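# Sort CO2 cylinders by weight into bin or tray

## Task

Weigh each CO2 cylinder on the scale and compare it with the weight printed on it. Any cylinder whose scale reading is over 2 g below its printed weight goes into the scrap bin, and dropping it in from just above the rim is allowed. Every other cylinder must lie flat on the floor of the tray. Finish by opening the grippers and moving the arms away. Anything that stays put only because the robot is holding or propping it is not counted. After the robot is removed, no cylinder may fall, or the task fails.

## Robot and tools

Robot: two arms, left_arm and right_arm, mounted on opposite sides of a table. Each has six joints (waist, shoulder, elbow, wrist pitch, wrist yaw, wrist roll) and a parallel gripper. Occasionally an outside force may briefly pull on a held part or shove a loose item.

Frame: one shared scene frame for both arms, in metres. The origin is the table centre, the table surface is at z = +0.020, and +z is up. left_arm's base sits on the +y side and right_arm's across from it. The arm names do not refer to sides of any camera image. A gripper's fingers point along its own +x axis and close along its y axis. The reported end_effector_position is the spot between the finger pads, roughly 3 to 4 cm short of the fingertips, and it gets less accurate the farther the arm reaches.

execute_actions takes "actions", a list holding at most one item, plus an optional "pictures" boolean (pictures come by default). Three forms:
- Empty list: no command, just returns the current state.
- Motion: {"rows": [[...]], "steps": n} with n from 1 to 15 (default 15). Each control step lasts 1/30 s and uses one row; if there are fewer rows than steps the final row is reused.
- Wait: {"steps": n} with n up to 300 and no rows. It returns once n steps have passed since the previous result, and your own reply time counts toward those steps.
A call that is refused sends nothing to the robot.

Row layout: always 14 numbers, each in [-1, 1], for both arms even if only one should move. Order: left_arm waist, shoulder, elbow, wrist pitch, wrist yaw, wrist roll, opening; then right_arm in the same seven-slot order.

Joint slots are offsets, not poses. They are measured from the joint angles in the most recent result that listed them; before any such result in the scene, and for any second or later call inside one reply, they are measured from where the arm is when the action begins. They are never relative to the previous row. Scaling: 1.0 equals 0.9615 rad for waist, shoulder and elbow, 1.713 rad for wrist pitch, 1.767 for wrist yaw, 1.728 for wrist roll. So a row of zeros is not a pause: it pulls the arm back to that reference angle. Stated joint ranges (rad) per arm: waist -3.054..3.054, shoulder 0.000..3.142, elbow 0.000..2.356, wrist pitch -1.571..1.571, wrist yaw -1.571..1.571, wrist roll -3.142..3.142. The true stop may differ by up to 0.010 rad either way. Asking for more than 0.010 rad beyond a stated end gets the call refused; overshooting the true end is clipped there, and the result may report "joint sent to its limit" (possibly for an earlier, still-running action). Absence of that message does not prove there is more room.

Opening slot is absolute: +1 fully open (pads 0.088 m apart), empty fingers close at about -0.80, and values down to -1 close no further. Closing fully takes at least about 0.5 s. To hold something, command roughly 0.07 below the current grip_measured; a smaller gap holds more gently. Very thin parts (under about 3 mm) get proportionally less squeeze. Per-pad force tops out around 34 to 49 N and can spike on first contact.

Motion limits: each step, a joint's target may lead its measured angle by at most 0.211 rad (waist, shoulder, elbow), 0.213 (wrist pitch), 0.267 (wrist yaw), 0.228 (wrist roll). If the targets would place the gripper over 70 mm from where it is, all targets are pulled back proportionally. Friction can leave joints short of the command, especially at long reach, and tiny moves may not happen; check the joint readings after each move.

Between calls the arms keep heading for the last row sent. They give up once everything has nearly stopped (blocked or very slow counts as stopped) or a step is HELD; a new action is then needed to continue. Fingers already opening or closing still finish.

Result lines: the state line lists, per arm, end_effector_position, end_effector_quat_wxyz, and linear and angular velocities. Joint positions and Joint velocities give, per arm, the six joints (rad, rad/s) then the pad gap (m, m/s). grip_measured is the finger opening on the command scale; each gripper reads off by up to about 1 mm, fixed for the scene, and squeezing a hard object makes it read up to about 3 mm (0.061) narrower than the pads really are. "joint command not followed" means the clearance check altered or blocked joint targets on some steps while the rest of the row still ran. HELD marks steps where your row was partly or fully not sent. MOTOR HOT appears from 50 °C; at 95 °C an OVER-TEMPERATURE FAULT holds the arm until it cools, and if it has not cooled within 30 to 60 s the arm and gripper lose power and go limp. Holding loads heats motors, even while you are thinking.

Torque fault: if contact torque hits a joint's limit, that arm halts for 10 s and drops the rest of the call. Limits in N m: waist 17.6, shoulder 21.8, elbow 21.7, wrist pitch 5.74, wrist yaw 5.72, wrist roll 5.36, with any held weight included.

zoom_image: {"camera": name, "region": [x0, y0, x1, y1]} in pixels of that camera's latest image, origin top-left, region at most 504 by 504. Cameras, all 504x504: cam_high, cam_low, cam_left_wrist, cam_right_wrist.

finished_scene: {"scene": number of the current scene}. Its result includes the next scene's task. Replying with no tool call ends everything.

Avoid: knocking or placing anything off the table, arms colliding or pressing on each other, dropping or slamming objects, hard pushes, and leaving cylinders that could roll or tip once the robot leaves. Quick, smooth, low-effort motion is preferred.

Each tool is called after "Request:" as name(argument=value, ...) on one line, values as JSON.

## Session

Request:
execute_actions(actions=[])

Scene clock: 0.00 s of 9600.00 s.
left_arm: end_effector_position=(-0.0682, +0.3334, +0.1435) grip_measured=+0.996 end_effector_quat_wxyz=(+0.149, +0.119, +0.737, -0.648) end_effector_velocity=(-0.001, +0.002, -0.000) end_effector_angular_velocity=(-0.012, -0.004, -0.015) | right_arm: end_effector_position=(-0.1742, -0.0780, +0.2562) grip_measured=+1.000 end_effector_quat_wxyz=(+0.309, -0.440, -0.152, +0.829) end_effector_velocity=(+0.001, -0.002, -0.001) end_effector_angular_velocity=(-0.006, -0.004, +0.008)
Joint positions: left_arm=[ 0.435  1.769  0.757 -1.213  1.08   0.591  0.088] | right_arm=[ 0.15   1.511  1.024 -0.202 -0.045 -0.784  0.088]
Joint velocities: left_arm=[-0.002 -0.002 -0.002 -0.007 -0.007  0.022 -0.   ] | right_arm=[-0.002 -0.002 -0.002 -0.007 -0.007 -0.007  0.   ]
Motor temperatures (°C, as the motors report them): left_arm=[26 28 33 29 25 25] | right_arm=[25 31 29 28 26 26]
Heat: left arm: hottest elbow 33 °C (+0.0 °C/min); right arm: hottest shoulder 31 °C (+0.0 °C/min).

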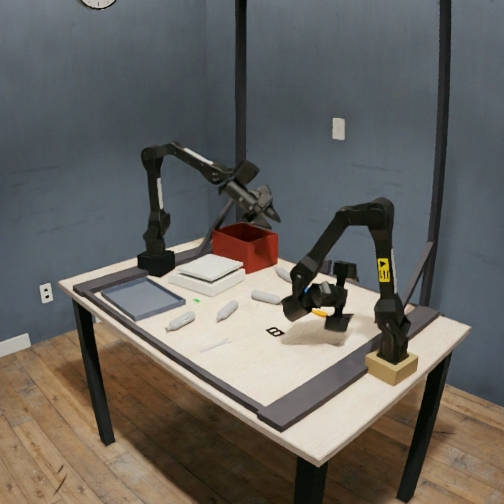

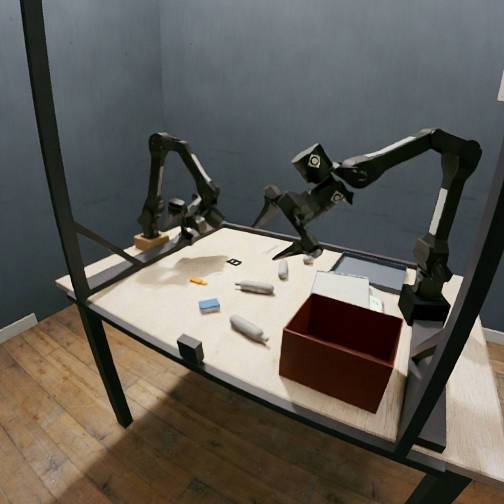

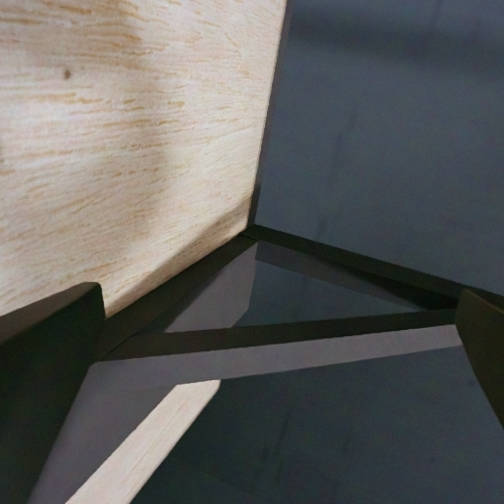

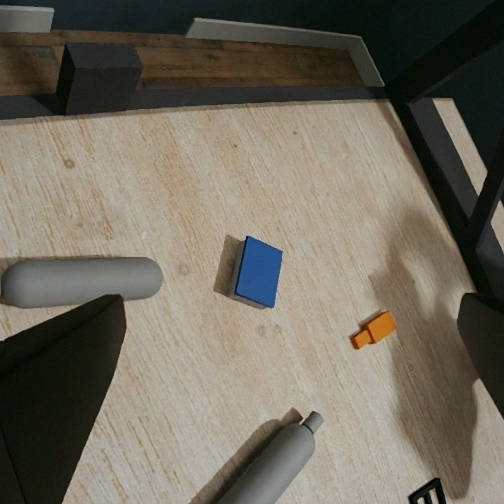

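Request:
zoom_image(camera="cam_high", region=[90, 210, 330, 360])

Request:
zoom_image(camera="cam_low", region=[180, 230, 420, 380])

Region (90, 210, 330, 360) of cam_high's 504x504 image, scaled by 2.100, with more detail than that image has; it fills the top 315 rows of this view, and the rest is white.

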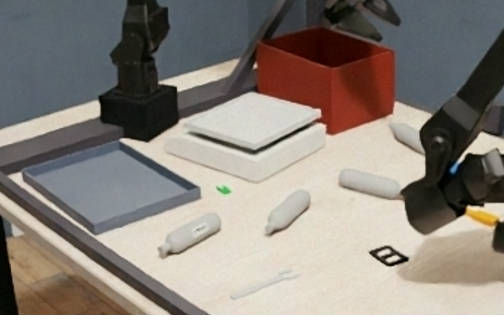

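Region (180, 230, 420, 380) of cam_low's 504x504 image, scaled by 2.100, with more detail than that image has; it fills the top 315 rows of this view, and the rest is white.

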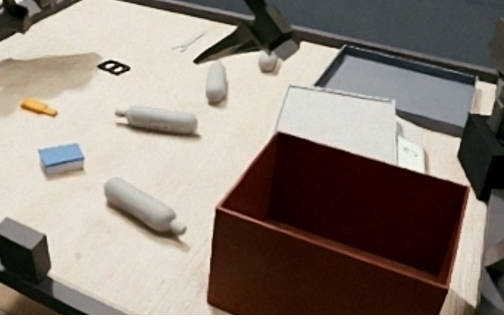

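Request:
zoom_image(camera="cam_high", region=[160, 295, 245, 335])

Request:
zoom_image(camera="cam_low", region=[225, 250, 325, 350])

Request:
zoom_image(camera="cam_high", region=[240, 255, 310, 310])

Region (160, 295, 245, 335) of cam_high's 504x504 image, scaled by 5.929, with more detail than that image has; it fills the top 237 rows of this view, and the rest is white.

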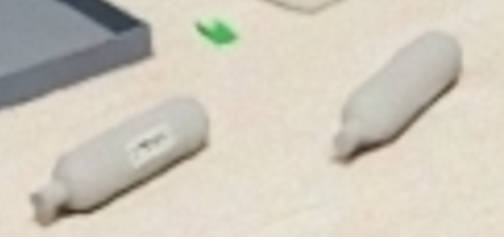

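Region (225, 250, 325, 350) of cam_low's 504x504 image, scaled by 5.040, with more detail than that image has.

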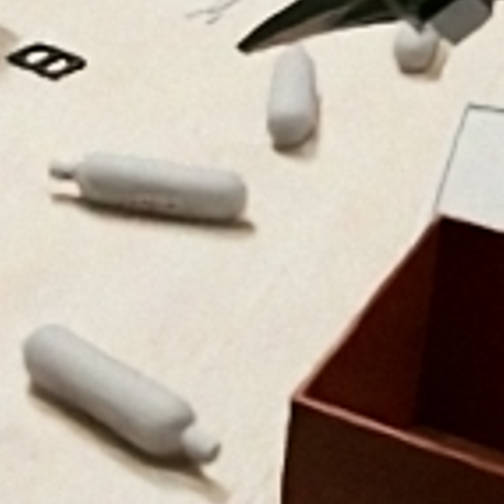

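Region (240, 255, 310, 310) of cam_high's 504x504 image, scaled by 7.200, with more detail than that image has; it fills the top 396 rows of this view, and the rest is white.

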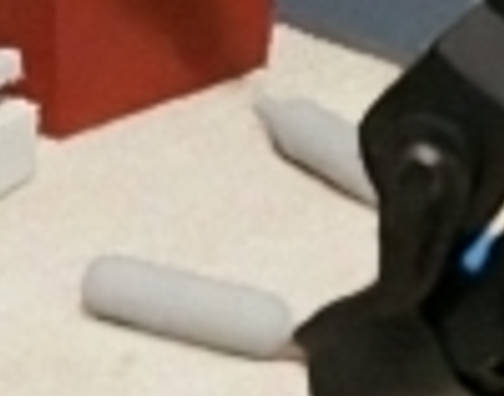

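Request:
zoom_image(camera="cam_low", region=[355, 280, 405, 320])

Region (355, 280, 405, 320) of cam_low's 504x504 image, scaled by 10.080, with more detail than that image has; it fills the top 403 rows of this view, and the rest is white.

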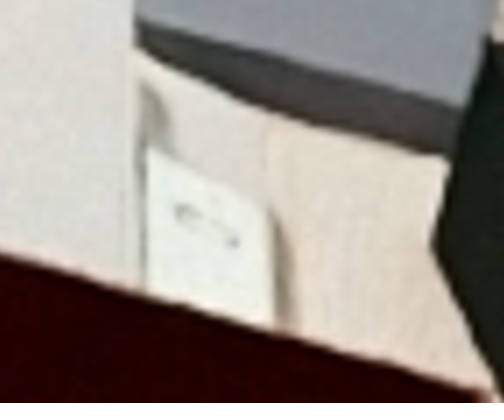

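Request:
zoom_image(camera="cam_right_wrist", region=[0, 240, 180, 330])

Request:
zoom_image(camera="cam_right_wrist", region=[200, 400, 340, 504])

Region (0, 240, 180, 330) of cam_right_wrist's 504x504 image, scaled by 2.800, with more detail than that image has.

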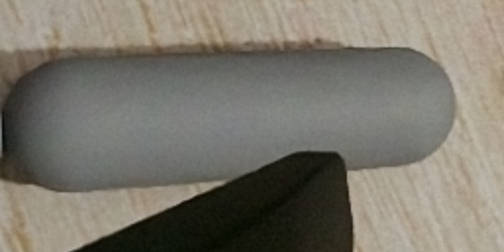

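Region (200, 400, 340, 504) of cam_right_wrist's 504x504 image, scaled by 3.600, with more detail than that image has; it fills the top 374 rows of this view, and the rest is white.

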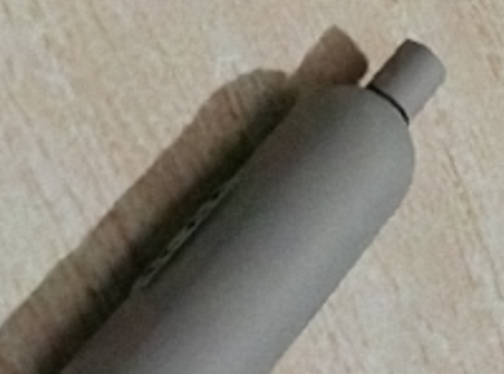

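Request:
execute_actions(actions=[{"rows": [[-0.008,-0.02,0,0.012,0,0.02,1,-0.012,0.008,0.008,-0.012,0.002,-0.02,1],[-0.022,-0.055,0,0.035,-0.005,0.055,1,-0.035,0.024,0.022,-0.035,0.005,-0.055,1],[-0.044,-0.10,-0.003,0.065,-0.015,0.10,1,-0.07,0.048,0.044,-0.065,0.009,-0.10,1],[-0.07,-0.155,-0.006,0.10,-0.035,0.15,1,-0.115,0.08,0.072,-0.10,0.013,-0.15,1],[-0.10,-0.215,-0.01,0.14,-0.06,0.20,1,-0.165,0.118,0.105,-0.137,0.017,-0.20,1],[-0.135,-0.275,-0.014,0.18,-0.095,0.25,1,-0.22,0.16,0.142,-0.175,0.021,-0.25,1],[-0.17,-0.335,-0.018,0.22,-0.135,0.30,1,-0.278,0.205,0.18,-0.213,0.024,-0.30,1],[-0.205,-0.39,-0.022,0.26,-0.18,0.35,1,-0.336,0.252,0.219,-0.25,0.026,-0.35,1],[-0.24,-0.44,-0.026,0.30,-0.225,0.40,1,-0.394,0.30,0.258,-0.286,0.026,-0.40,1],[-0.272,-0.485,-0.03,0.34,-0.27,0.45,1,-0.452,0.348,0.297,-0.32,0.026,-0.45,1],[-0.302,-0.525,-0.034,0.38,-0.315,0.50,1,-0.51,0.395,0.335,-0.352,0.026,-0.50,1],[-0.33,-0.56,-0.037,0.42,-0.36,0.55,1,-0.568,0.44,0.371,-0.382,0.026,-0.55,1],[-0.355,-0.59,-0.04,0.46,-0.405,0.60,1,-0.624,0.484,0.405,-0.41,0.026,-0.60,1],[-0.38,-0.615,-0.042,0.495,-0.45,0.65,1,-0.676,0.525,0.436,-0.436,0.026,-0.65,1],[-0.40,-0.633,-0.043,0.53,-0.611,0.76,1,-0.721,0.562,0.463,-0.459,0.026,-0.753,1]], "steps": 15}], pictures=false)

Request:
execute_actions(actions=[{"steps": 14}])

Request:
zoom_image(camera="cam_right_wrist", region=[304, 140, 504, 340])

Scene clock: 117.60 s of 9600.00 s.
left_arm: end_effector_position=(-0.0549, +0.2439, +0.1848) grip_measured=+0.996 end_effector_quat_wxyz=(+0.202, +0.516, -0.185, -0.812) end_effector_velocity=(+0.107, -0.314, +0.303) end_effector_angular_velocity=(-3.325, -2.904, -0.942) | right_arm: end_effector_position=(+0.0321, -0.0427, +0.1523) grip_measured=+1.000 end_effector_quat_wxyz=(+0.093, -0.699, -0.059, +0.707) end_effector_velocity=(+0.553, -0.056, -0.232) end_effector_angular_velocity=(-1.579, -0.355, +0.081)
Joint positions: left_arm=[ 0.107  1.232  0.736 -0.481  0.399  1.428  0.088] | right_arm=[-0.354  1.908  1.359 -0.807 -0.003 -1.507  0.088]
Joint velocities: left_arm=[-0.716 -0.838 -0.066  1.81  -2.264  1.956 -0.   ] | right_arm=[-1.399  1.17   0.935 -1.355  0.007 -1.516  0.   ]
Motor temperatures (°C, as the motors report them): left_arm=[26 32 32 28 26 25] | right_arm=[25 38 37 35 26 26]
Heat: left arm: hottest shoulder 32 °C (-1.0 °C/min); right arm: hottest shoulder 38 °C (+1.0 °C/min).
Steps of this call (steps 1 to 90: nothing new was sent; then 114.10 s passed at rest; steps 91 to 105: all 15 steps of this action). Readings (joint positions):
91: left_arm=[0.435 1.769 0.757 -1.211 1.080 0.594] | right_arm=[0.150 1.511 1.024 -0.204 -0.045 -0.788]
92: left_arm=[0.432 1.764 0.757 -1.199 1.080 0.613] | right_arm=[0.147 1.512 1.026 -0.215 -0.045 -0.808]
94: left_arm=[0.414 1.726 0.757 -1.137 1.062 0.704] | right_arm=[0.121 1.528 1.047 -0.277 -0.042 -0.900]
98: left_arm=[0.315 1.537 0.753 -0.918 0.908 0.966] | right_arm=[-0.029 1.638 1.145 -0.471 -0.016 -1.147]
105: the state above

Scene clock: 118.07 s of 9600.00 s.
left_arm: end_effector_position=(-0.0148, +0.2121, +0.2165) grip_measured=+0.996 end_effector_quat_wxyz=(+0.161, +0.673, -0.403, -0.600) end_effector_velocity=(+0.001, +0.003, -0.003) end_effector_angular_velocity=(+0.010, -0.042, -0.016) | right_arm: end_effector_position=(+0.1041, -0.0641, +0.1255) grip_measured=+1.000 end_effector_quat_wxyz=(-0.115, -0.699, -0.117, +0.697) end_effector_velocity=(-0.000, -0.000, +0.003) end_effector_angular_velocity=(+0.003, +0.007, +0.093)
Joint positions: left_arm=[ 0.053  1.168  0.731 -0.307  0.008  1.895  0.088] | right_arm=[-0.542  2.042  1.46  -0.986  0.002 -2.073  0.088]
Joint velocities: left_arm=[-0.007 -0.002 -0.007 -0.007 -0.022  0.037 -0.   ] | right_arm=[-0.002 -0.007  0.002 -0.007 -0.007 -0.095  0.   ]
Motor temperatures (°C, as the motors report them): left_arm=[26 32 32 29 26 25] | right_arm=[25 38 37 35 26 26]
Heat: left arm: hottest shoulder 32 °C (-1.0 °C/min); right arm: hottest shoulder 38 °C (+1.0 °C/min).
Steps of this call (steps 1 to 14: the robot went on to your last target). Readings (joint positions):
1: left_arm=[0.085 1.208 0.735 -0.424 0.323 1.494] | right_arm=[-0.401 1.945 1.388 -0.853 -0.003 -1.563]
2: left_arm=[0.071 1.191 0.735 -0.380 0.248 1.560] | right_arm=[-0.447 1.977 1.412 -0.893 -0.002 -1.627]
4: left_arm=[0.059 1.171 0.735 -0.337 0.116 1.691] | right_arm=[-0.520 2.021 1.436 -0.945 0.005 -1.759]
8: left_arm=[0.056 1.168 0.732 -0.314 0.028 1.855] | right_arm=[-0.554 2.042 1.449 -0.979 0.005 -1.994]
14: the state above

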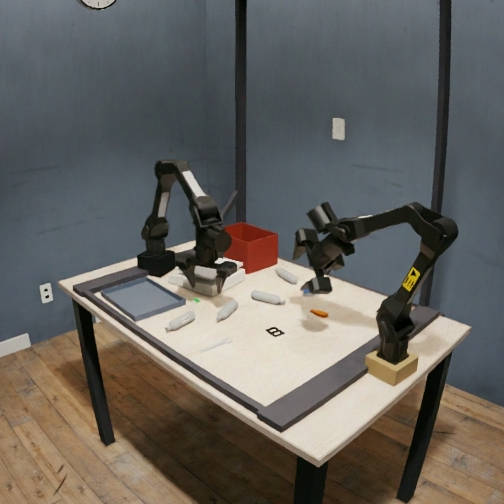

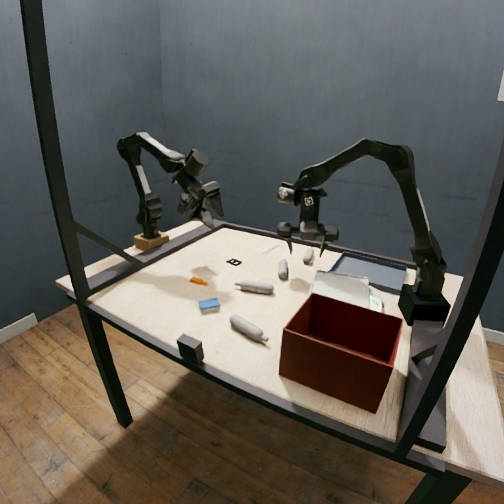

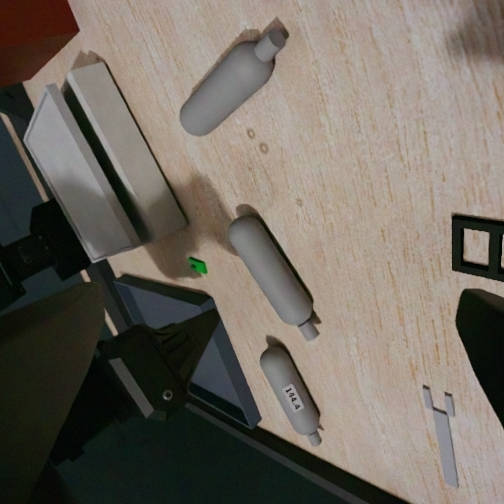

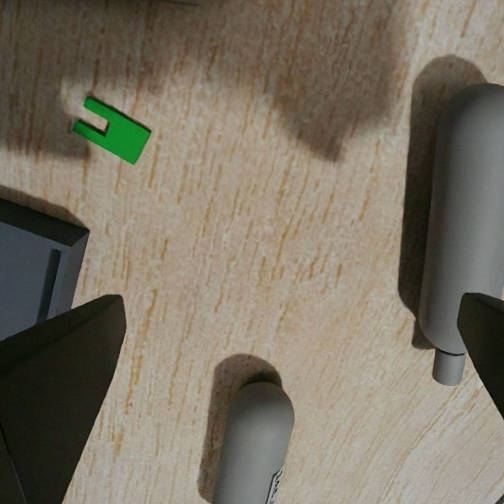

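Region (304, 140, 504, 340) of cam_right_wrist's 504x504 image, scaled by 2.520, with more detail than that image has.

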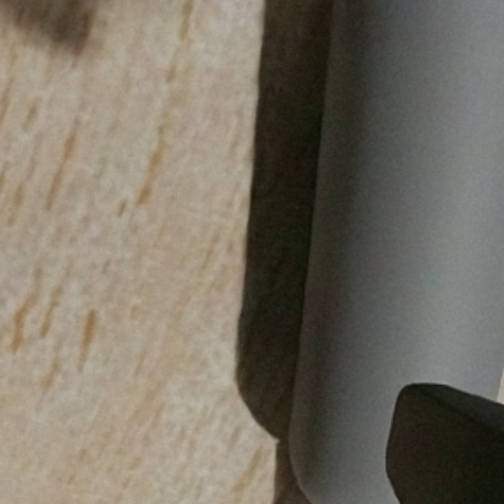

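Request:
execute_actions(actions=[])

Scene clock: 126.00 s of 9600.00 s.
left_arm: end_effector_position=(-0.0145, +0.2120, +0.2166) grip_measured=+0.996 end_effector_quat_wxyz=(+0.160, +0.674, -0.403, -0.598) end_effector_velocity=(+0.002, +0.002, -0.001) end_effector_angular_velocity=(+0.007, -0.011, +0.003) | right_arm: end_effector_position=(+0.1041, -0.0642, +0.1255) grip_measured=+1.000 end_effector_quat_wxyz=(-0.118, -0.698, -0.119, +0.696) end_effector_velocity=(-0.002, +0.002, +0.002) end_effector_angular_velocity=(+0.016, +0.020, +0.005)
Joint positions: left_arm=[ 0.053  1.168  0.731 -0.306  0.006  1.899  0.088] | right_arm=[-0.542  2.042  1.46  -0.986  0.002 -2.081  0.088]
Joint velocities: left_arm=[ 0.002 -0.002 -0.002 -0.007 -0.007  0.007 -0.   ] | right_arm=[-0.002 -0.007 -0.002  0.007 -0.022 -0.007  0.   ]
Motor temperatures (°C, as the motors report them): left_arm=[26 32 33 30 25 25] | right_arm=[25 39 37 34 26 26]
Heat: left arm: hottest elbow 33 °C (+0.0 °C/min); right arm: hottest shoulder 39 °C (+2.0 °C/min).
Steps of this call (steps 1 to 30: the robot went on to your last target; steps 31 to 90: nothing new was sent; then 4.93 s passed at rest). Readings (joint positions):
1: left_arm=[0.053 1.168 0.731 -0.307 0.007 1.896] | right_arm=[-0.542 2.042 1.460 -0.986 0.002 -2.075]
2: left_arm=[0.053 1.168 0.731 -0.307 0.007 1.897] | right_arm=[-0.542 2.042 1.460 -0.986 0.002 -2.077]
4: left_arm=[0.053 1.168 0.731 -0.306 0.006 1.898] | right_arm=[-0.542 2.042 1.460 -0.986 0.002 -2.079]
8: left_arm=[0.053 1.168 0.731 -0.306 0.006 1.899] | right_arm=[-0.542 2.042 1.460 -0.986 0.002 -2.080]
90: the state above
All arms were judged still, so your last target was given up. Only a new action makes them travel on or press farther. Fingers that are still opening or closing keep moving.

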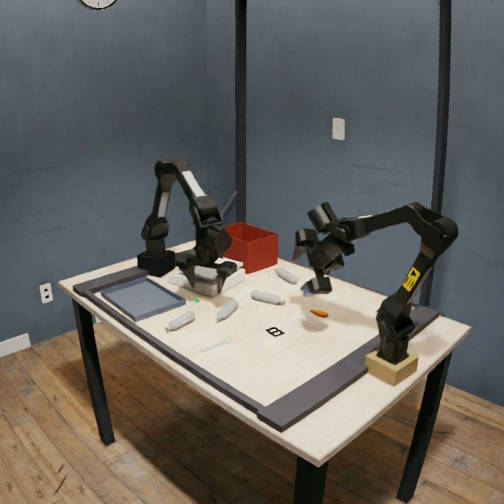

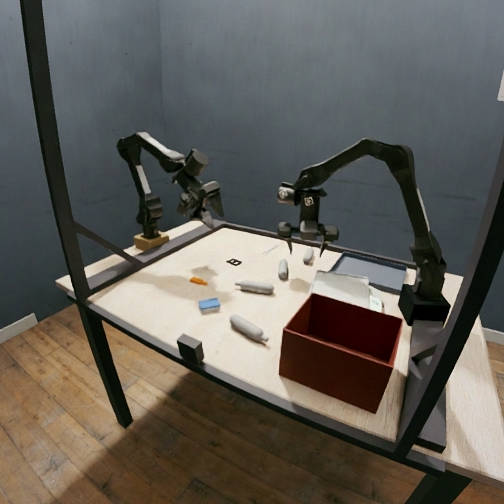

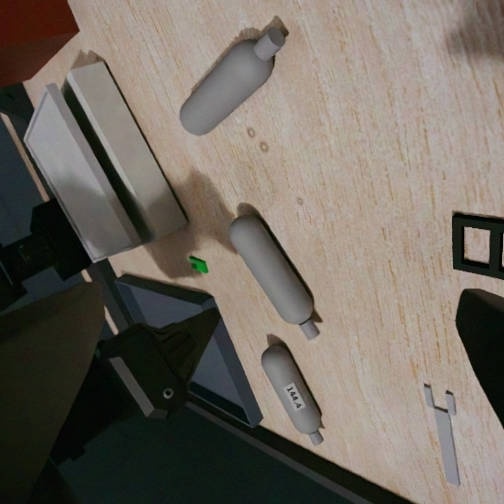

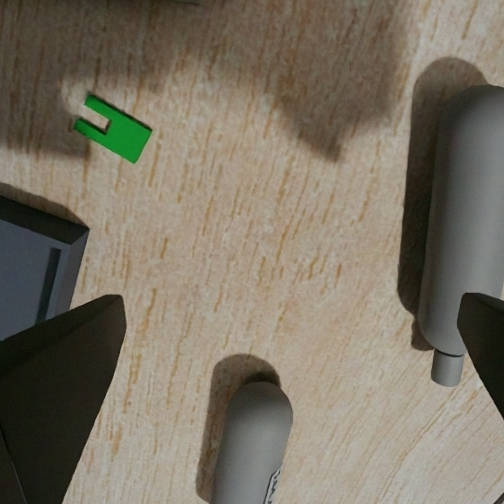

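Request:
zoom_image(camera="cam_left_wrist", region=[265, 370, 325, 430])

Region (265, 370, 325, 430) of cam_left_wrist's 504x504 image, scaled by 8.400, with more detail than that image has.

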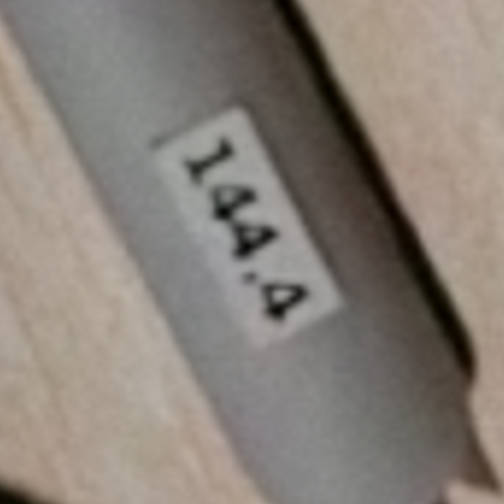

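Request:
zoom_image(camera="cam_right_wrist", region=[168, 168, 504, 504])

Request:
zoom_image(camera="cam_right_wrist", region=[336, 60, 504, 228])

Region (168, 168, 504, 504) of cam_right_wrist's 504x504 image, scaled by 1.500, with more detail than that image has.

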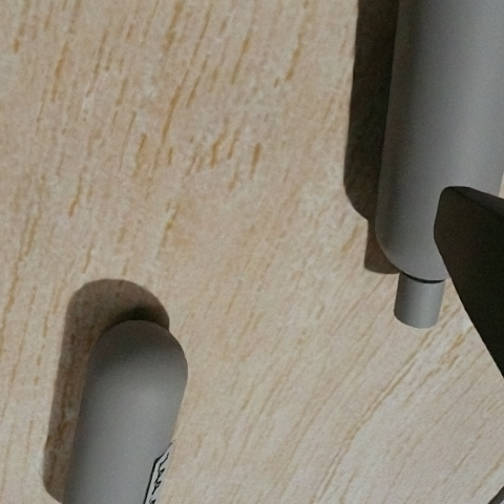

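Region (336, 60, 504, 228) of cam_right_wrist's 504x504 image, scaled by 3.000, with more detail than that image has.

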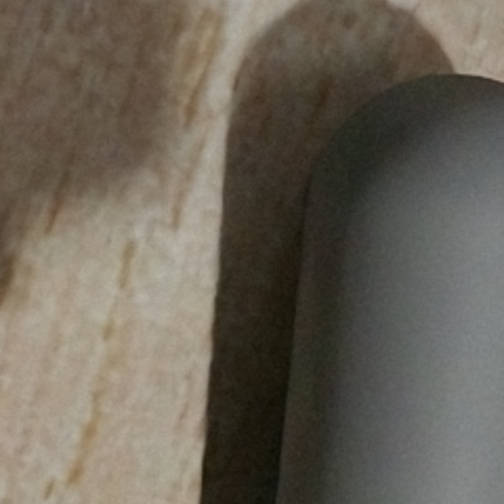

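Request:
execute_actions(actions=[{"rows": [
[0,0,0,0.014,0,0.014,1, 0.005,0.010,0.014,-0.002,0,0.002,1],
[0,0,0,0.034,0,0.035,1, 0.015,0.030,0.041,-0.006,0,0.007,1],
[0,0,0,0.069,0,0.070,1, 0.031,0.060,0.083,-0.013,0,0.014,1],
[0.002,0.007,-0.008,0.110,0,0.111,1, 0.049,0.095,0.131,-0.020,0,0.022,1],
[0.004,0.016,-0.020,0.158,0,0.160,1, 0.068,0.133,0.183,-0.028,0,0.031,1],
[0.008,0.033,-0.039,0.206,0,0.208,1, 0.088,0.170,0.235,-0.036,0,0.040,1],
[0.014,0.056,-0.067,0.254,0,0.257,1, 0.106,0.205,0.283,-0.043,0,0.048,1],
[0.020,0.082,-0.098,0.302,0,0.306,1, 0.120,0.233,0.321,-0.049,0,0.055,1],
[0.027,0.112,-0.134,0.350,0,0.354,1, 0.129,0.250,0.345,-0.053,0,0.059,1],
[0.035,0.144,-0.173,0.398,0,0.403,1, 0.129,0.257,0.333,-0.043,0,0.059,1],
[0.044,0.180,-0.216,0.447,0,0.452,1, 0.129,0.269,0.313,-0.027,0,0.059,1],
[0.053,0.216,-0.259,0.495,0,0.500,1, 0.129,0.283,0.291,-0.008,0,0.059,1],
[0.062,0.256,-0.307,0.550,0,0.556,1, 0.129,0.296,0.270,0.009,0,0.059,1],
[0.072,0.295,-0.354,0.618,0,0.626,1, 0.129,0.305,0.254,0.022,0,0.059,0.8],
[0.080,0.328,-0.393,0.687,0,0.695,1, 0.129,0.310,0.246,0.029,0,0.059,0.4]
], "steps": 15}], pictures=false)

Request:
execute_actions(actions=[{"steps": 10}])

Scene clock: 188.77 s of 9600.00 s.
left_arm: end_effector_position=(+0.0034, +0.1712, +0.1763) grip_measured=+0.996 end_effector_quat_wxyz=(+0.002, +0.707, -0.635, -0.311) end_effector_velocity=(+0.095, +0.165, -0.562) end_effector_angular_velocity=(+0.691, -1.744, -0.582) | right_arm: end_effector_position=(+0.0570, +0.0029, +0.0907) grip_measured=+0.884 end_effector_quat_wxyz=(-0.122, -0.697, -0.140, +0.693) end_effector_velocity=(+0.013, -0.008, -0.212) end_effector_angular_velocity=(-0.130, -0.001, -0.049)
Joint positions: left_arm=[0.107 1.39  0.47  0.467 0.006 2.686 0.088] | right_arm=[-0.411  2.299  1.731 -0.978  0.001 -1.985  0.082]
Joint velocities: left_arm=[ 0.261  1.111 -1.331  1.751 -0.007  1.941 -0.   ] | right_arm=[-0.027  0.359 -0.261  0.491  0.007  0.022 -0.175]
Motor temperatures (°C, as the motors report them): left_arm=[26 32 34 33 25 25] | right_arm=[25 43 37 30 26 26]
Heat: left arm: hottest elbow 34 °C (+1.0 °C/min); right arm: hottest shoulder 43 °C (+3.1 °C/min).
Steps of this call (steps 1 to 90: nothing new was sent; then 59.27 s passed at rest; steps 91 to 105: all 15 steps of this action). Readings (joint positions):
91: left_arm=[0.053 1.168 0.731 -0.303 0.006 1.902] | right_arm=[-0.542 2.042 1.461 -0.986 0.002 -2.081]
92: left_arm=[0.053 1.168 0.731 -0.292 0.006 1.915] | right_arm=[-0.542 2.045 1.465 -0.990 0.002 -2.081]
94: left_arm=[0.053 1.168 0.731 -0.229 0.006 1.980] | right_arm=[-0.533 2.068 1.502 -1.006 0.002 -2.070]
98: left_arm=[0.058 1.187 0.709 0.025 0.006 2.227] | right_arm=[-0.476 2.180 1.665 -1.039 0.003 -2.020]
105: the state above

Scene clock: 189.10 s of 9600.00 s.
left_arm: end_effector_position=(+0.0107, +0.1687, +0.1831) grip_measured=+0.996 end_effector_quat_wxyz=(-0.070, +0.711, -0.690, -0.116) end_effector_velocity=(+0.001, +0.004, -0.004) end_effector_angular_velocity=(-0.014, -0.147, -0.040) | right_arm: end_effector_position=(+0.0598, -0.0018, +0.0686) grip_measured=+0.411 end_effector_quat_wxyz=(-0.128, -0.696, -0.128, +0.695) end_effector_velocity=(-0.002, +0.003, +0.002) end_effector_angular_velocity=(+0.013, +0.021, +0.005)
Joint positions: left_arm=[0.127 1.475 0.362 0.85  0.006 3.081 0.088] | right_arm=[-0.417  2.335  1.702 -0.938  0.001 -1.983  0.059]
Joint velocities: left_arm=[ 0.007  0.017 -0.032  0.066  0.007  0.154 -0.   ] | right_arm=[-0.002 -0.002  0.002  0.007 -0.022 -0.007 -0.005]
Motor temperatures (°C, as the motors report them): left_arm=[26 32 34 33 25 25] | right_arm=[25 43 37 30 26 26]
Heat: left arm: hottest elbow 34 °C (+1.0 °C/min); right arm: hottest shoulder 43 °C (+3.0 °C/min).
Steps of this call (steps 1 to 10: the robot went on to your last target). Readings (joint positions):
1: left_arm=[0.115 1.422 0.431 0.523 0.006 2.752] | right_arm=[-0.412 2.309 1.723 -0.965 0.001 -1.984]
2: left_arm=[0.121 1.448 0.399 0.575 0.006 2.818] | right_arm=[-0.414 2.319 1.715 -0.959 0.001 -1.984]
4: left_arm=[0.126 1.474 0.363 0.692 0.006 2.948] | right_arm=[-0.416 2.332 1.705 -0.949 0.001 -1.984]
8: left_arm=[0.127 1.475 0.362 0.844 0.006 3.064] | right_arm=[-0.417 2.335 1.702 -0.940 0.001 -1.983]
10: the state above

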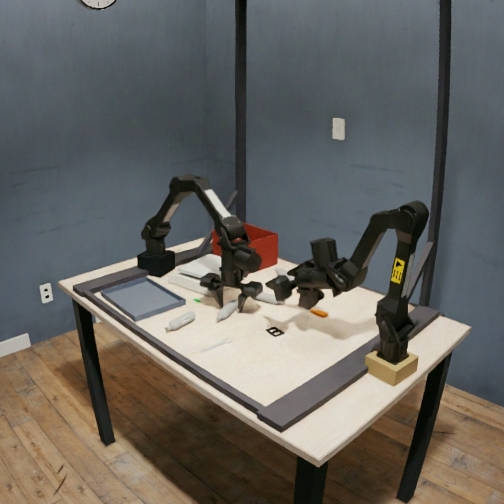

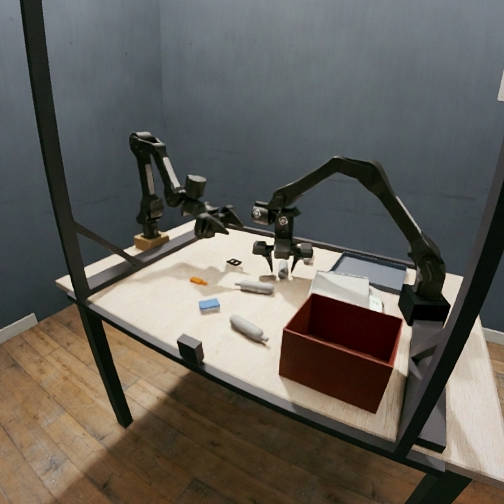

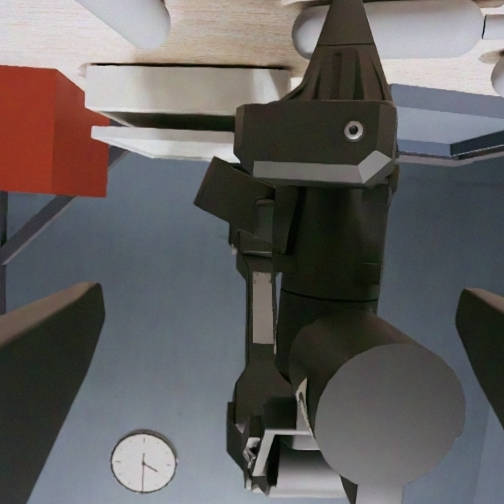

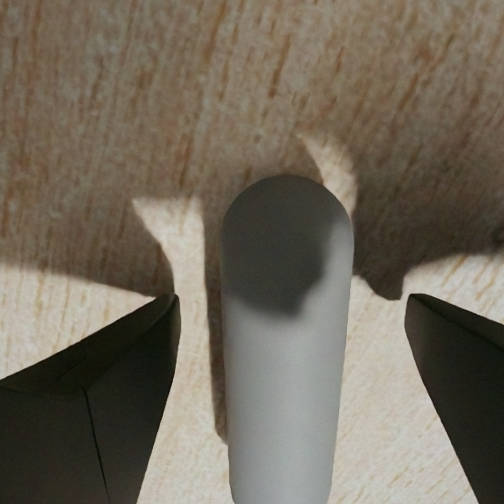

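Request:
execute_actions(actions=[{"rows": [
[0,0,0,0,0,0,1, 0,0,0,0,0,0,0.2],
[0,0,0,0,0,0,1, 0,0,0,0,0,0,0.05],
[0,0,0,0,0,0,1, 0,0,0,0,0,0,-0.04],
[0,0,0,0,0,0,1, 0,0,0,0,0,0,-0.1],
[0,0,0,0,0,0,1, 0,0,0,0,0,0,-0.13],
[0,0,0,0,0,0,1, 0,0,0,0,0,0,-0.16],
[0,0,0,0,0,0,1, 0,0,0,0,0,0,-0.19],
[0,0,0,0,0,0,1, 0,0,0,0,0,0,-0.22],
[0,0,0,0,0,0,1, 0,0,0,0,0,0,-0.25],
[0,0,0,0,0,0,1, 0,0,0,0,0,0,-0.28],
[0,0,0,0,0,0,1, 0,0,0,0,0,0,-0.3],
[0,0,0,0,0,0,1, 0,0,0,0,0,0,-0.3]
], "steps": 12}], pictures=false)

Request:
execute_actions(actions=[{"rows": [
[0,0,0,0,0,0,1, 0,-0.021,0,0,0,0,-0.3],
[0,0,0,0,0,0,1, 0,-0.049,-0.01,0.007,0,0,-0.3],
[0,0,0,0,0,0,1, 0,-0.083,-0.04,0.029,0,0,-0.3],
[0,0,0,0,0,0,1, 0,-0.125,-0.08,0.059,0,0.005,-0.3],
[0,0,0,0,0,0,1, 0.005,-0.170,-0.13,0.096,0,0.015,-0.3],
[0,0,0,0,0,0,1, 0.012,-0.215,-0.19,0.133,0,0.03,-0.3],
[0,0,0,0,0,0,1, 0.022,-0.260,-0.25,0.170,0,0.05,-0.3],
[0,0,0,0,0,0,1, 0.035,-0.305,-0.31,0.206,0,0.075,-0.3],
[0,0,0,0,0,0,1, 0.05,-0.350,-0.375,0.243,0,0.10,-0.3],
[0,0,0,0,0,0,1, 0.065,-0.396,-0.44,0.280,0,0.125,-0.3],
[0,0,0,0,0,0,1, 0.08,-0.441,-0.505,0.317,0,0.15,-0.3],
[0,0,0,0,0,0,1, 0.095,-0.486,-0.57,0.354,0,0.175,-0.3],
[0,0,0,0,0,0,1, 0.11,-0.541,-0.65,0.405,0,0.20,-0.3],
[0,0,0,0,0,0,1, 0.122,-0.611,-0.8,0.516,0,0.22,-0.3],
[0,0,0,0,0,0,1, 0.132,-0.694,-1.0,0.737,0,0.238,-0.3]
], "steps": 15}], pictures=false)

Request:
execute_actions(actions=[{"steps": 15}])

Scene clock: 195.57 s of 9600.00 s.
left_arm: end_effector_position=(+0.0107, +0.1687, +0.1834) grip_measured=+0.996 end_effector_quat_wxyz=(-0.071, +0.710, -0.691, -0.113) end_effector_velocity=(+0.000, +0.000, +0.001) end_effector_angular_velocity=(-0.007, +0.005, +0.007) | right_arm: end_effector_position=(+0.0598, -0.0018, +0.0686) grip_measured=-0.226 end_effector_quat_wxyz=(-0.128, -0.696, -0.128, +0.695) end_effector_velocity=(-0.005, -0.004, +0.002) end_effector_angular_velocity=(-0.017, +0.008, +0.029)
Joint positions: left_arm=[0.127 1.475 0.361 0.852 0.006 3.086 0.088] | right_arm=[-0.417  2.335  1.702 -0.938  0.001 -1.983  0.028]
Joint velocities: left_arm=[-0.002 -0.002 -0.002  0.007 -0.007 -0.007 -0.   ] | right_arm=[ 0.007 -0.007 -0.002 -0.022 -0.007 -0.022  0.   ]
Motor temperatures (°C, as the motors report them): left_arm=[26 32 34 33 25 25] | right_arm=[25 44 36 30 26 26]
Heat: left arm: hottest elbow 34 °C (+1.0 °C/min); right arm: hottest shoulder 44 °C (+4.0 °C/min).
Steps of this call (steps 1 to 30: the robot went on to your last target; steps 31 to 90: nothing new was sent; then 3.07 s passed at rest; steps 91 to 102: all 12 steps of this action). Readings (joint positions):
91: left_arm=[0.127 1.475 0.361 0.869 0.006 3.094] | right_arm=[-0.417 2.335 1.702 -0.938 0.001 -1.983]
92: left_arm=[0.127 1.475 0.361 0.864 0.006 3.094] | right_arm=[-0.417 2.335 1.702 -0.938 0.001 -1.983]
94: left_arm=[0.127 1.475 0.361 0.856 0.006 3.091] | right_arm=[-0.417 2.335 1.702 -0.938 0.001 -1.983]
98: left_arm=[0.127 1.475 0.361 0.854 0.006 3.087] | right_arm=[-0.417 2.335 1.702 -0.938 0.001 -1.983]
102: the state above

Scene clock: 196.07 s of 9600.00 s.
left_arm: end_effector_position=(+0.0107, +0.1687, +0.1834) grip_measured=+0.996 end_effector_quat_wxyz=(-0.071, +0.710, -0.691, -0.113) end_effector_velocity=(+0.000, -0.001, +0.002) end_effector_angular_velocity=(-0.007, +0.005, +0.007) | right_arm: end_effector_position=(+0.0172, -0.0054, +0.1492) grip_measured=-0.226 end_effector_quat_wxyz=(+0.149, -0.682, -0.245, +0.673) end_effector_velocity=(-0.196, -0.183, +0.203) end_effector_angular_velocity=(+1.369, +0.662, -0.403)
Joint positions: left_arm=[0.127 1.475 0.361 0.852 0.006 3.086 0.088] | right_arm=[-0.319  1.839  1.129 -0.296  0.001 -1.662  0.028]
Joint velocities: left_arm=[-0.002  0.002  0.002  0.007 -0.007 -0.007  0.   ] | right_arm=[ 0.462 -1.556 -1.863  1.707 -0.037  1.048 -0.   ]
Motor temperatures (°C, as the motors report them): left_arm=[26 32 34 33 25 25] | right_arm=[25 45 36 30 26 26]
Heat: left arm: hottest elbow 34 °C (+1.0 °C/min); right arm: hottest shoulder 45 °C (+5.1 °C/min).
Steps of this call (steps 1 to 15: all 15 steps of this action). Readings (joint positions):
1: left_arm=[0.127 1.475 0.361 0.852 0.006 3.086] | right_arm=[-0.417 2.335 1.702 -0.938 0.001 -1.983]
2: left_arm=[0.127 1.475 0.361 0.852 0.006 3.086] | right_arm=[-0.417 2.331 1.702 -0.937 0.001 -1.983]
4: left_arm=[0.127 1.475 0.361 0.852 0.006 3.086] | right_arm=[-0.417 2.309 1.677 -0.904 0.001 -1.983]
8: left_arm=[0.127 1.475 0.361 0.852 0.006 3.086] | right_arm=[-0.411 2.173 1.525 -0.719 0.001 -1.925]
15: the state above

Scene clock: 196.57 s of 9600.00 s.
left_arm: end_effector_position=(+0.0107, +0.1687, +0.1834) grip_measured=+0.996 end_effector_quat_wxyz=(-0.071, +0.710, -0.691, -0.113) end_effector_velocity=(-0.002, +0.000, -0.000) end_effector_angular_velocity=(-0.003, +0.005, +0.002) | right_arm: end_effector_position=(+0.0049, -0.0189, +0.1674) grip_measured=-0.226 end_effector_quat_wxyz=(+0.295, -0.616, -0.350, +0.641) end_effector_velocity=(-0.004, -0.001, -0.000) end_effector_angular_velocity=(+0.002, +0.007, +0.025)
Joint positions: left_arm=[0.127 1.475 0.361 0.852 0.006 3.086 0.088] | right_arm=[-0.289  1.676  0.744  0.309 -0.001 -1.576  0.028]
Joint velocities: left_arm=[-0.007  0.002 -0.002  0.007 -0.007 -0.007 -0.   ] | right_arm=[ 0.002 -0.002 -0.007  0.007 -0.022 -0.007 -0.   ]
Motor temperatures (°C, as the motors report them): left_arm=[26 32 34 34 25 25] | right_arm=[25 45 36 30 26 26]
Heat: left arm: hottest elbow 34 °C (+1.0 °C/min); right arm: hottest shoulder 45 °C (+5.0 °C/min).
Steps of this call (steps 1 to 15: the robot went on to your last target). Readings (joint positions):
1: left_arm=[0.127 1.475 0.361 0.852 0.006 3.086] | right_arm=[-0.305 1.791 1.067 -0.238 -0.001 -1.633]
2: left_arm=[0.127 1.475 0.361 0.852 0.006 3.086] | right_arm=[-0.295 1.747 1.007 -0.174 -0.002 -1.614]
4: left_arm=[0.127 1.475 0.361 0.852 0.006 3.086] | right_arm=[-0.287 1.689 0.898 -0.040 -0.002 -1.593]
8: left_arm=[0.127 1.475 0.361 0.852 0.006 3.086] | right_arm=[-0.289 1.681 0.760 0.177 -0.001 -1.580]
15: the state above

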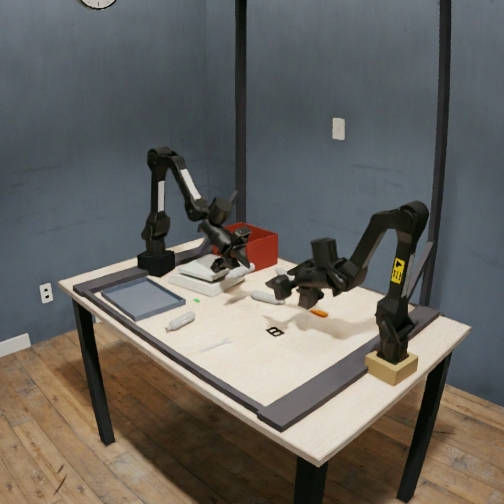

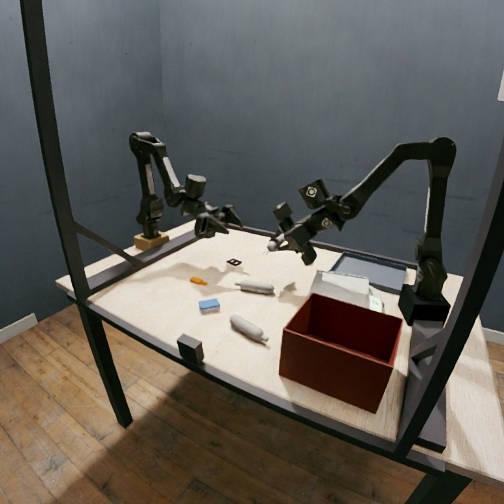

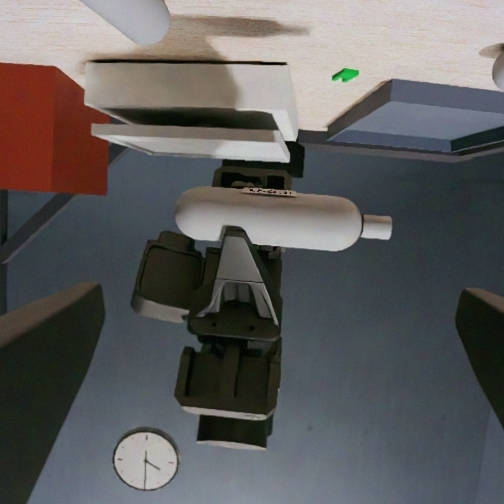

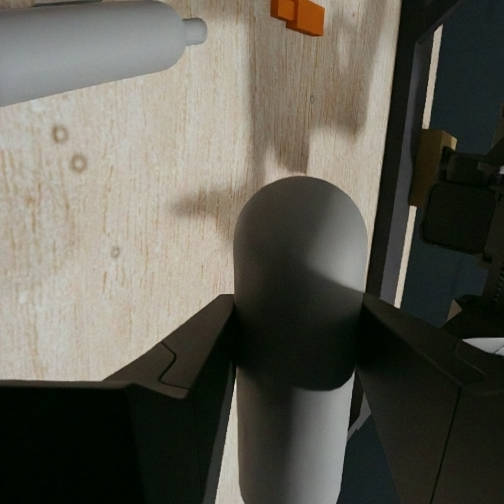

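Request:
zoom_image(camera="cam_left_wrist", region=[230, 165, 310, 215])

Region (230, 165, 310, 215) of cam_left_wrist's 504x504 image, scaled by 6.300, with more detail than that image has; it fills the top 315 rows of this view, and the rest is white.

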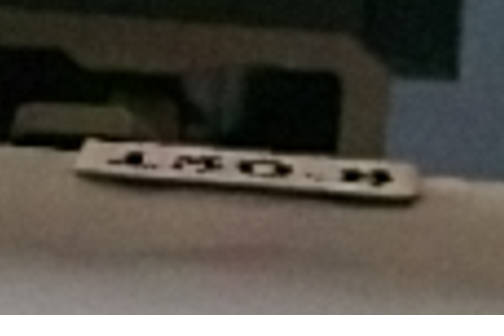

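Request:
execute_actions(actions=[{"rows": [
[0,0,0,0,0,0,1, 0,-0.01,0.012,0,0,0,-0.3],
[0,0,0,0,0,0,1, 0,-0.03,0.036,0,0,0,-0.3],
[0,0,0,0,0,0,1, 0,-0.055,0.066,0,0,0,-0.3],
[0,0,0,0,0,0,1, 0,-0.08,0.096,0,0,0,-0.3],
[0,0,0,0,0,0,1, 0,-0.097,0.116,0,0,0,-0.3],
[0,0,0,0,0,0,1, 0,-0.105,0.126,0,0,0,-0.3]
], "steps": 12}])

Request:
zoom_image(camera="cam_left_wrist", region=[190, 300, 370, 480])

Scene clock: 203.50 s of 9600.00 s.
left_arm: end_effector_position=(+0.0107, +0.1687, +0.1834) grip_measured=+0.996 end_effector_quat_wxyz=(-0.071, +0.710, -0.691, -0.113) end_effector_velocity=(-0.002, +0.002, -0.006) end_effector_angular_velocity=(+0.027, +0.006, +0.002) | right_arm: end_effector_position=(+0.0027, +0.0083, +0.2559) grip_measured=-0.226 end_effector_quat_wxyz=(+0.364, -0.574, -0.415, +0.605) end_effector_velocity=(-0.002, -0.000, +0.026) end_effector_angular_velocity=(+0.055, +0.014, +0.006)
Joint positions: left_arm=[0.127 1.475 0.361 0.852 0.006 3.086 0.088] | right_arm=[-0.289  1.576  0.861  0.312 -0.001 -1.576  0.028]
Joint velocities: left_arm=[-0.007  0.002 -0.002 -0.022 -0.007 -0.007 -0.   ] | right_arm=[ 0.002 -0.046  0.017 -0.007 -0.007  0.007 -0.   ]
Motor temperatures (°C, as the motors report them): left_arm=[26 32 34 34 25 25] | right_arm=[25 44 36 32 26 26]
Heat: left arm: hottest elbow 34 °C (+0.0 °C/min); right arm: hottest shoulder 44 °C (+3.0 °C/min).
Steps of this call (steps 1 to 15: the robot went on to your last target; steps 16 to 90: nothing new was sent; then 3.53 s passed at rest; steps 91 to 102: all 12 steps of this action). Readings (joint positions):
91: left_arm=[0.127 1.475 0.361 0.852 0.006 3.086] | right_arm=[-0.289 1.676 0.743 0.318 -0.001 -1.576]
92: left_arm=[0.127 1.475 0.361 0.852 0.006 3.086] | right_arm=[-0.289 1.674 0.745 0.314 -0.001 -1.576]
94: left_arm=[0.127 1.475 0.361 0.852 0.006 3.086] | right_arm=[-0.289 1.665 0.761 0.299 -0.001 -1.576]
98: left_arm=[0.127 1.475 0.361 0.852 0.006 3.086] | right_arm=[-0.289 1.613 0.827 0.307 -0.001 -1.576]
102: the state above

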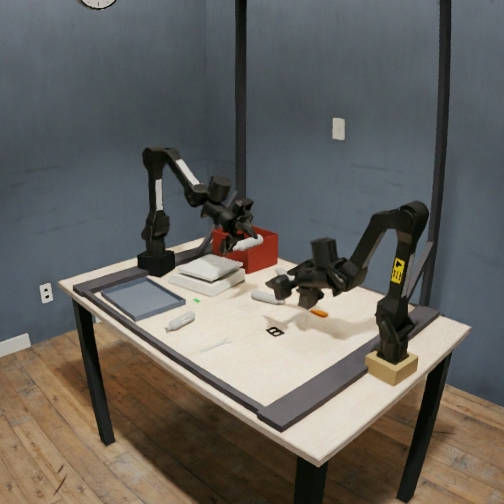

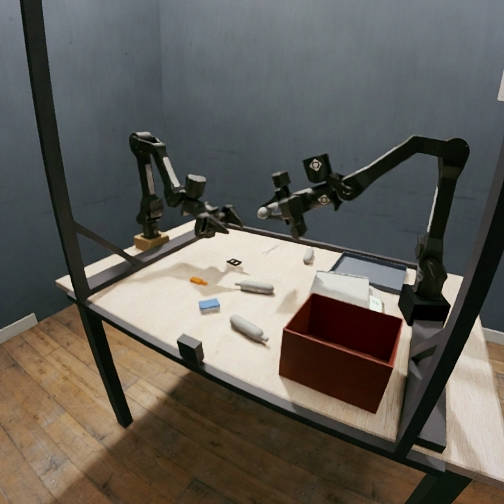

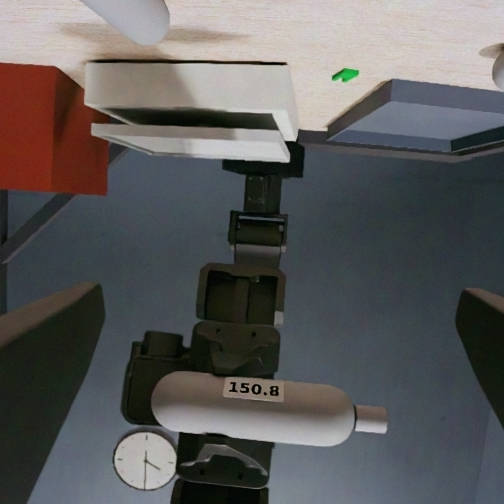

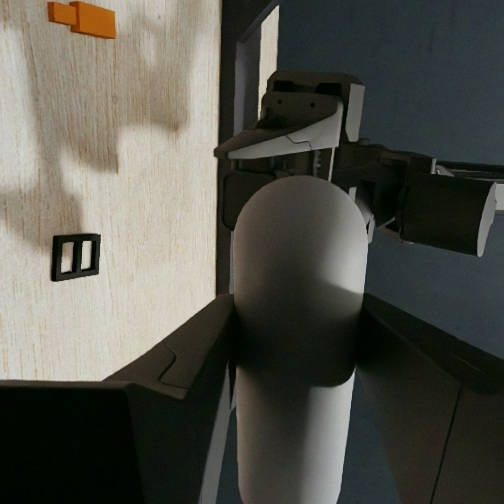

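Region (190, 300, 370, 480) of cam_left_wrist's 504x504 image, scaled by 2.800, with more detail than that image has.

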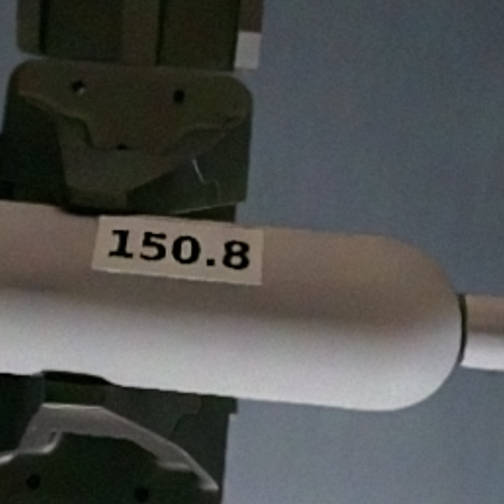

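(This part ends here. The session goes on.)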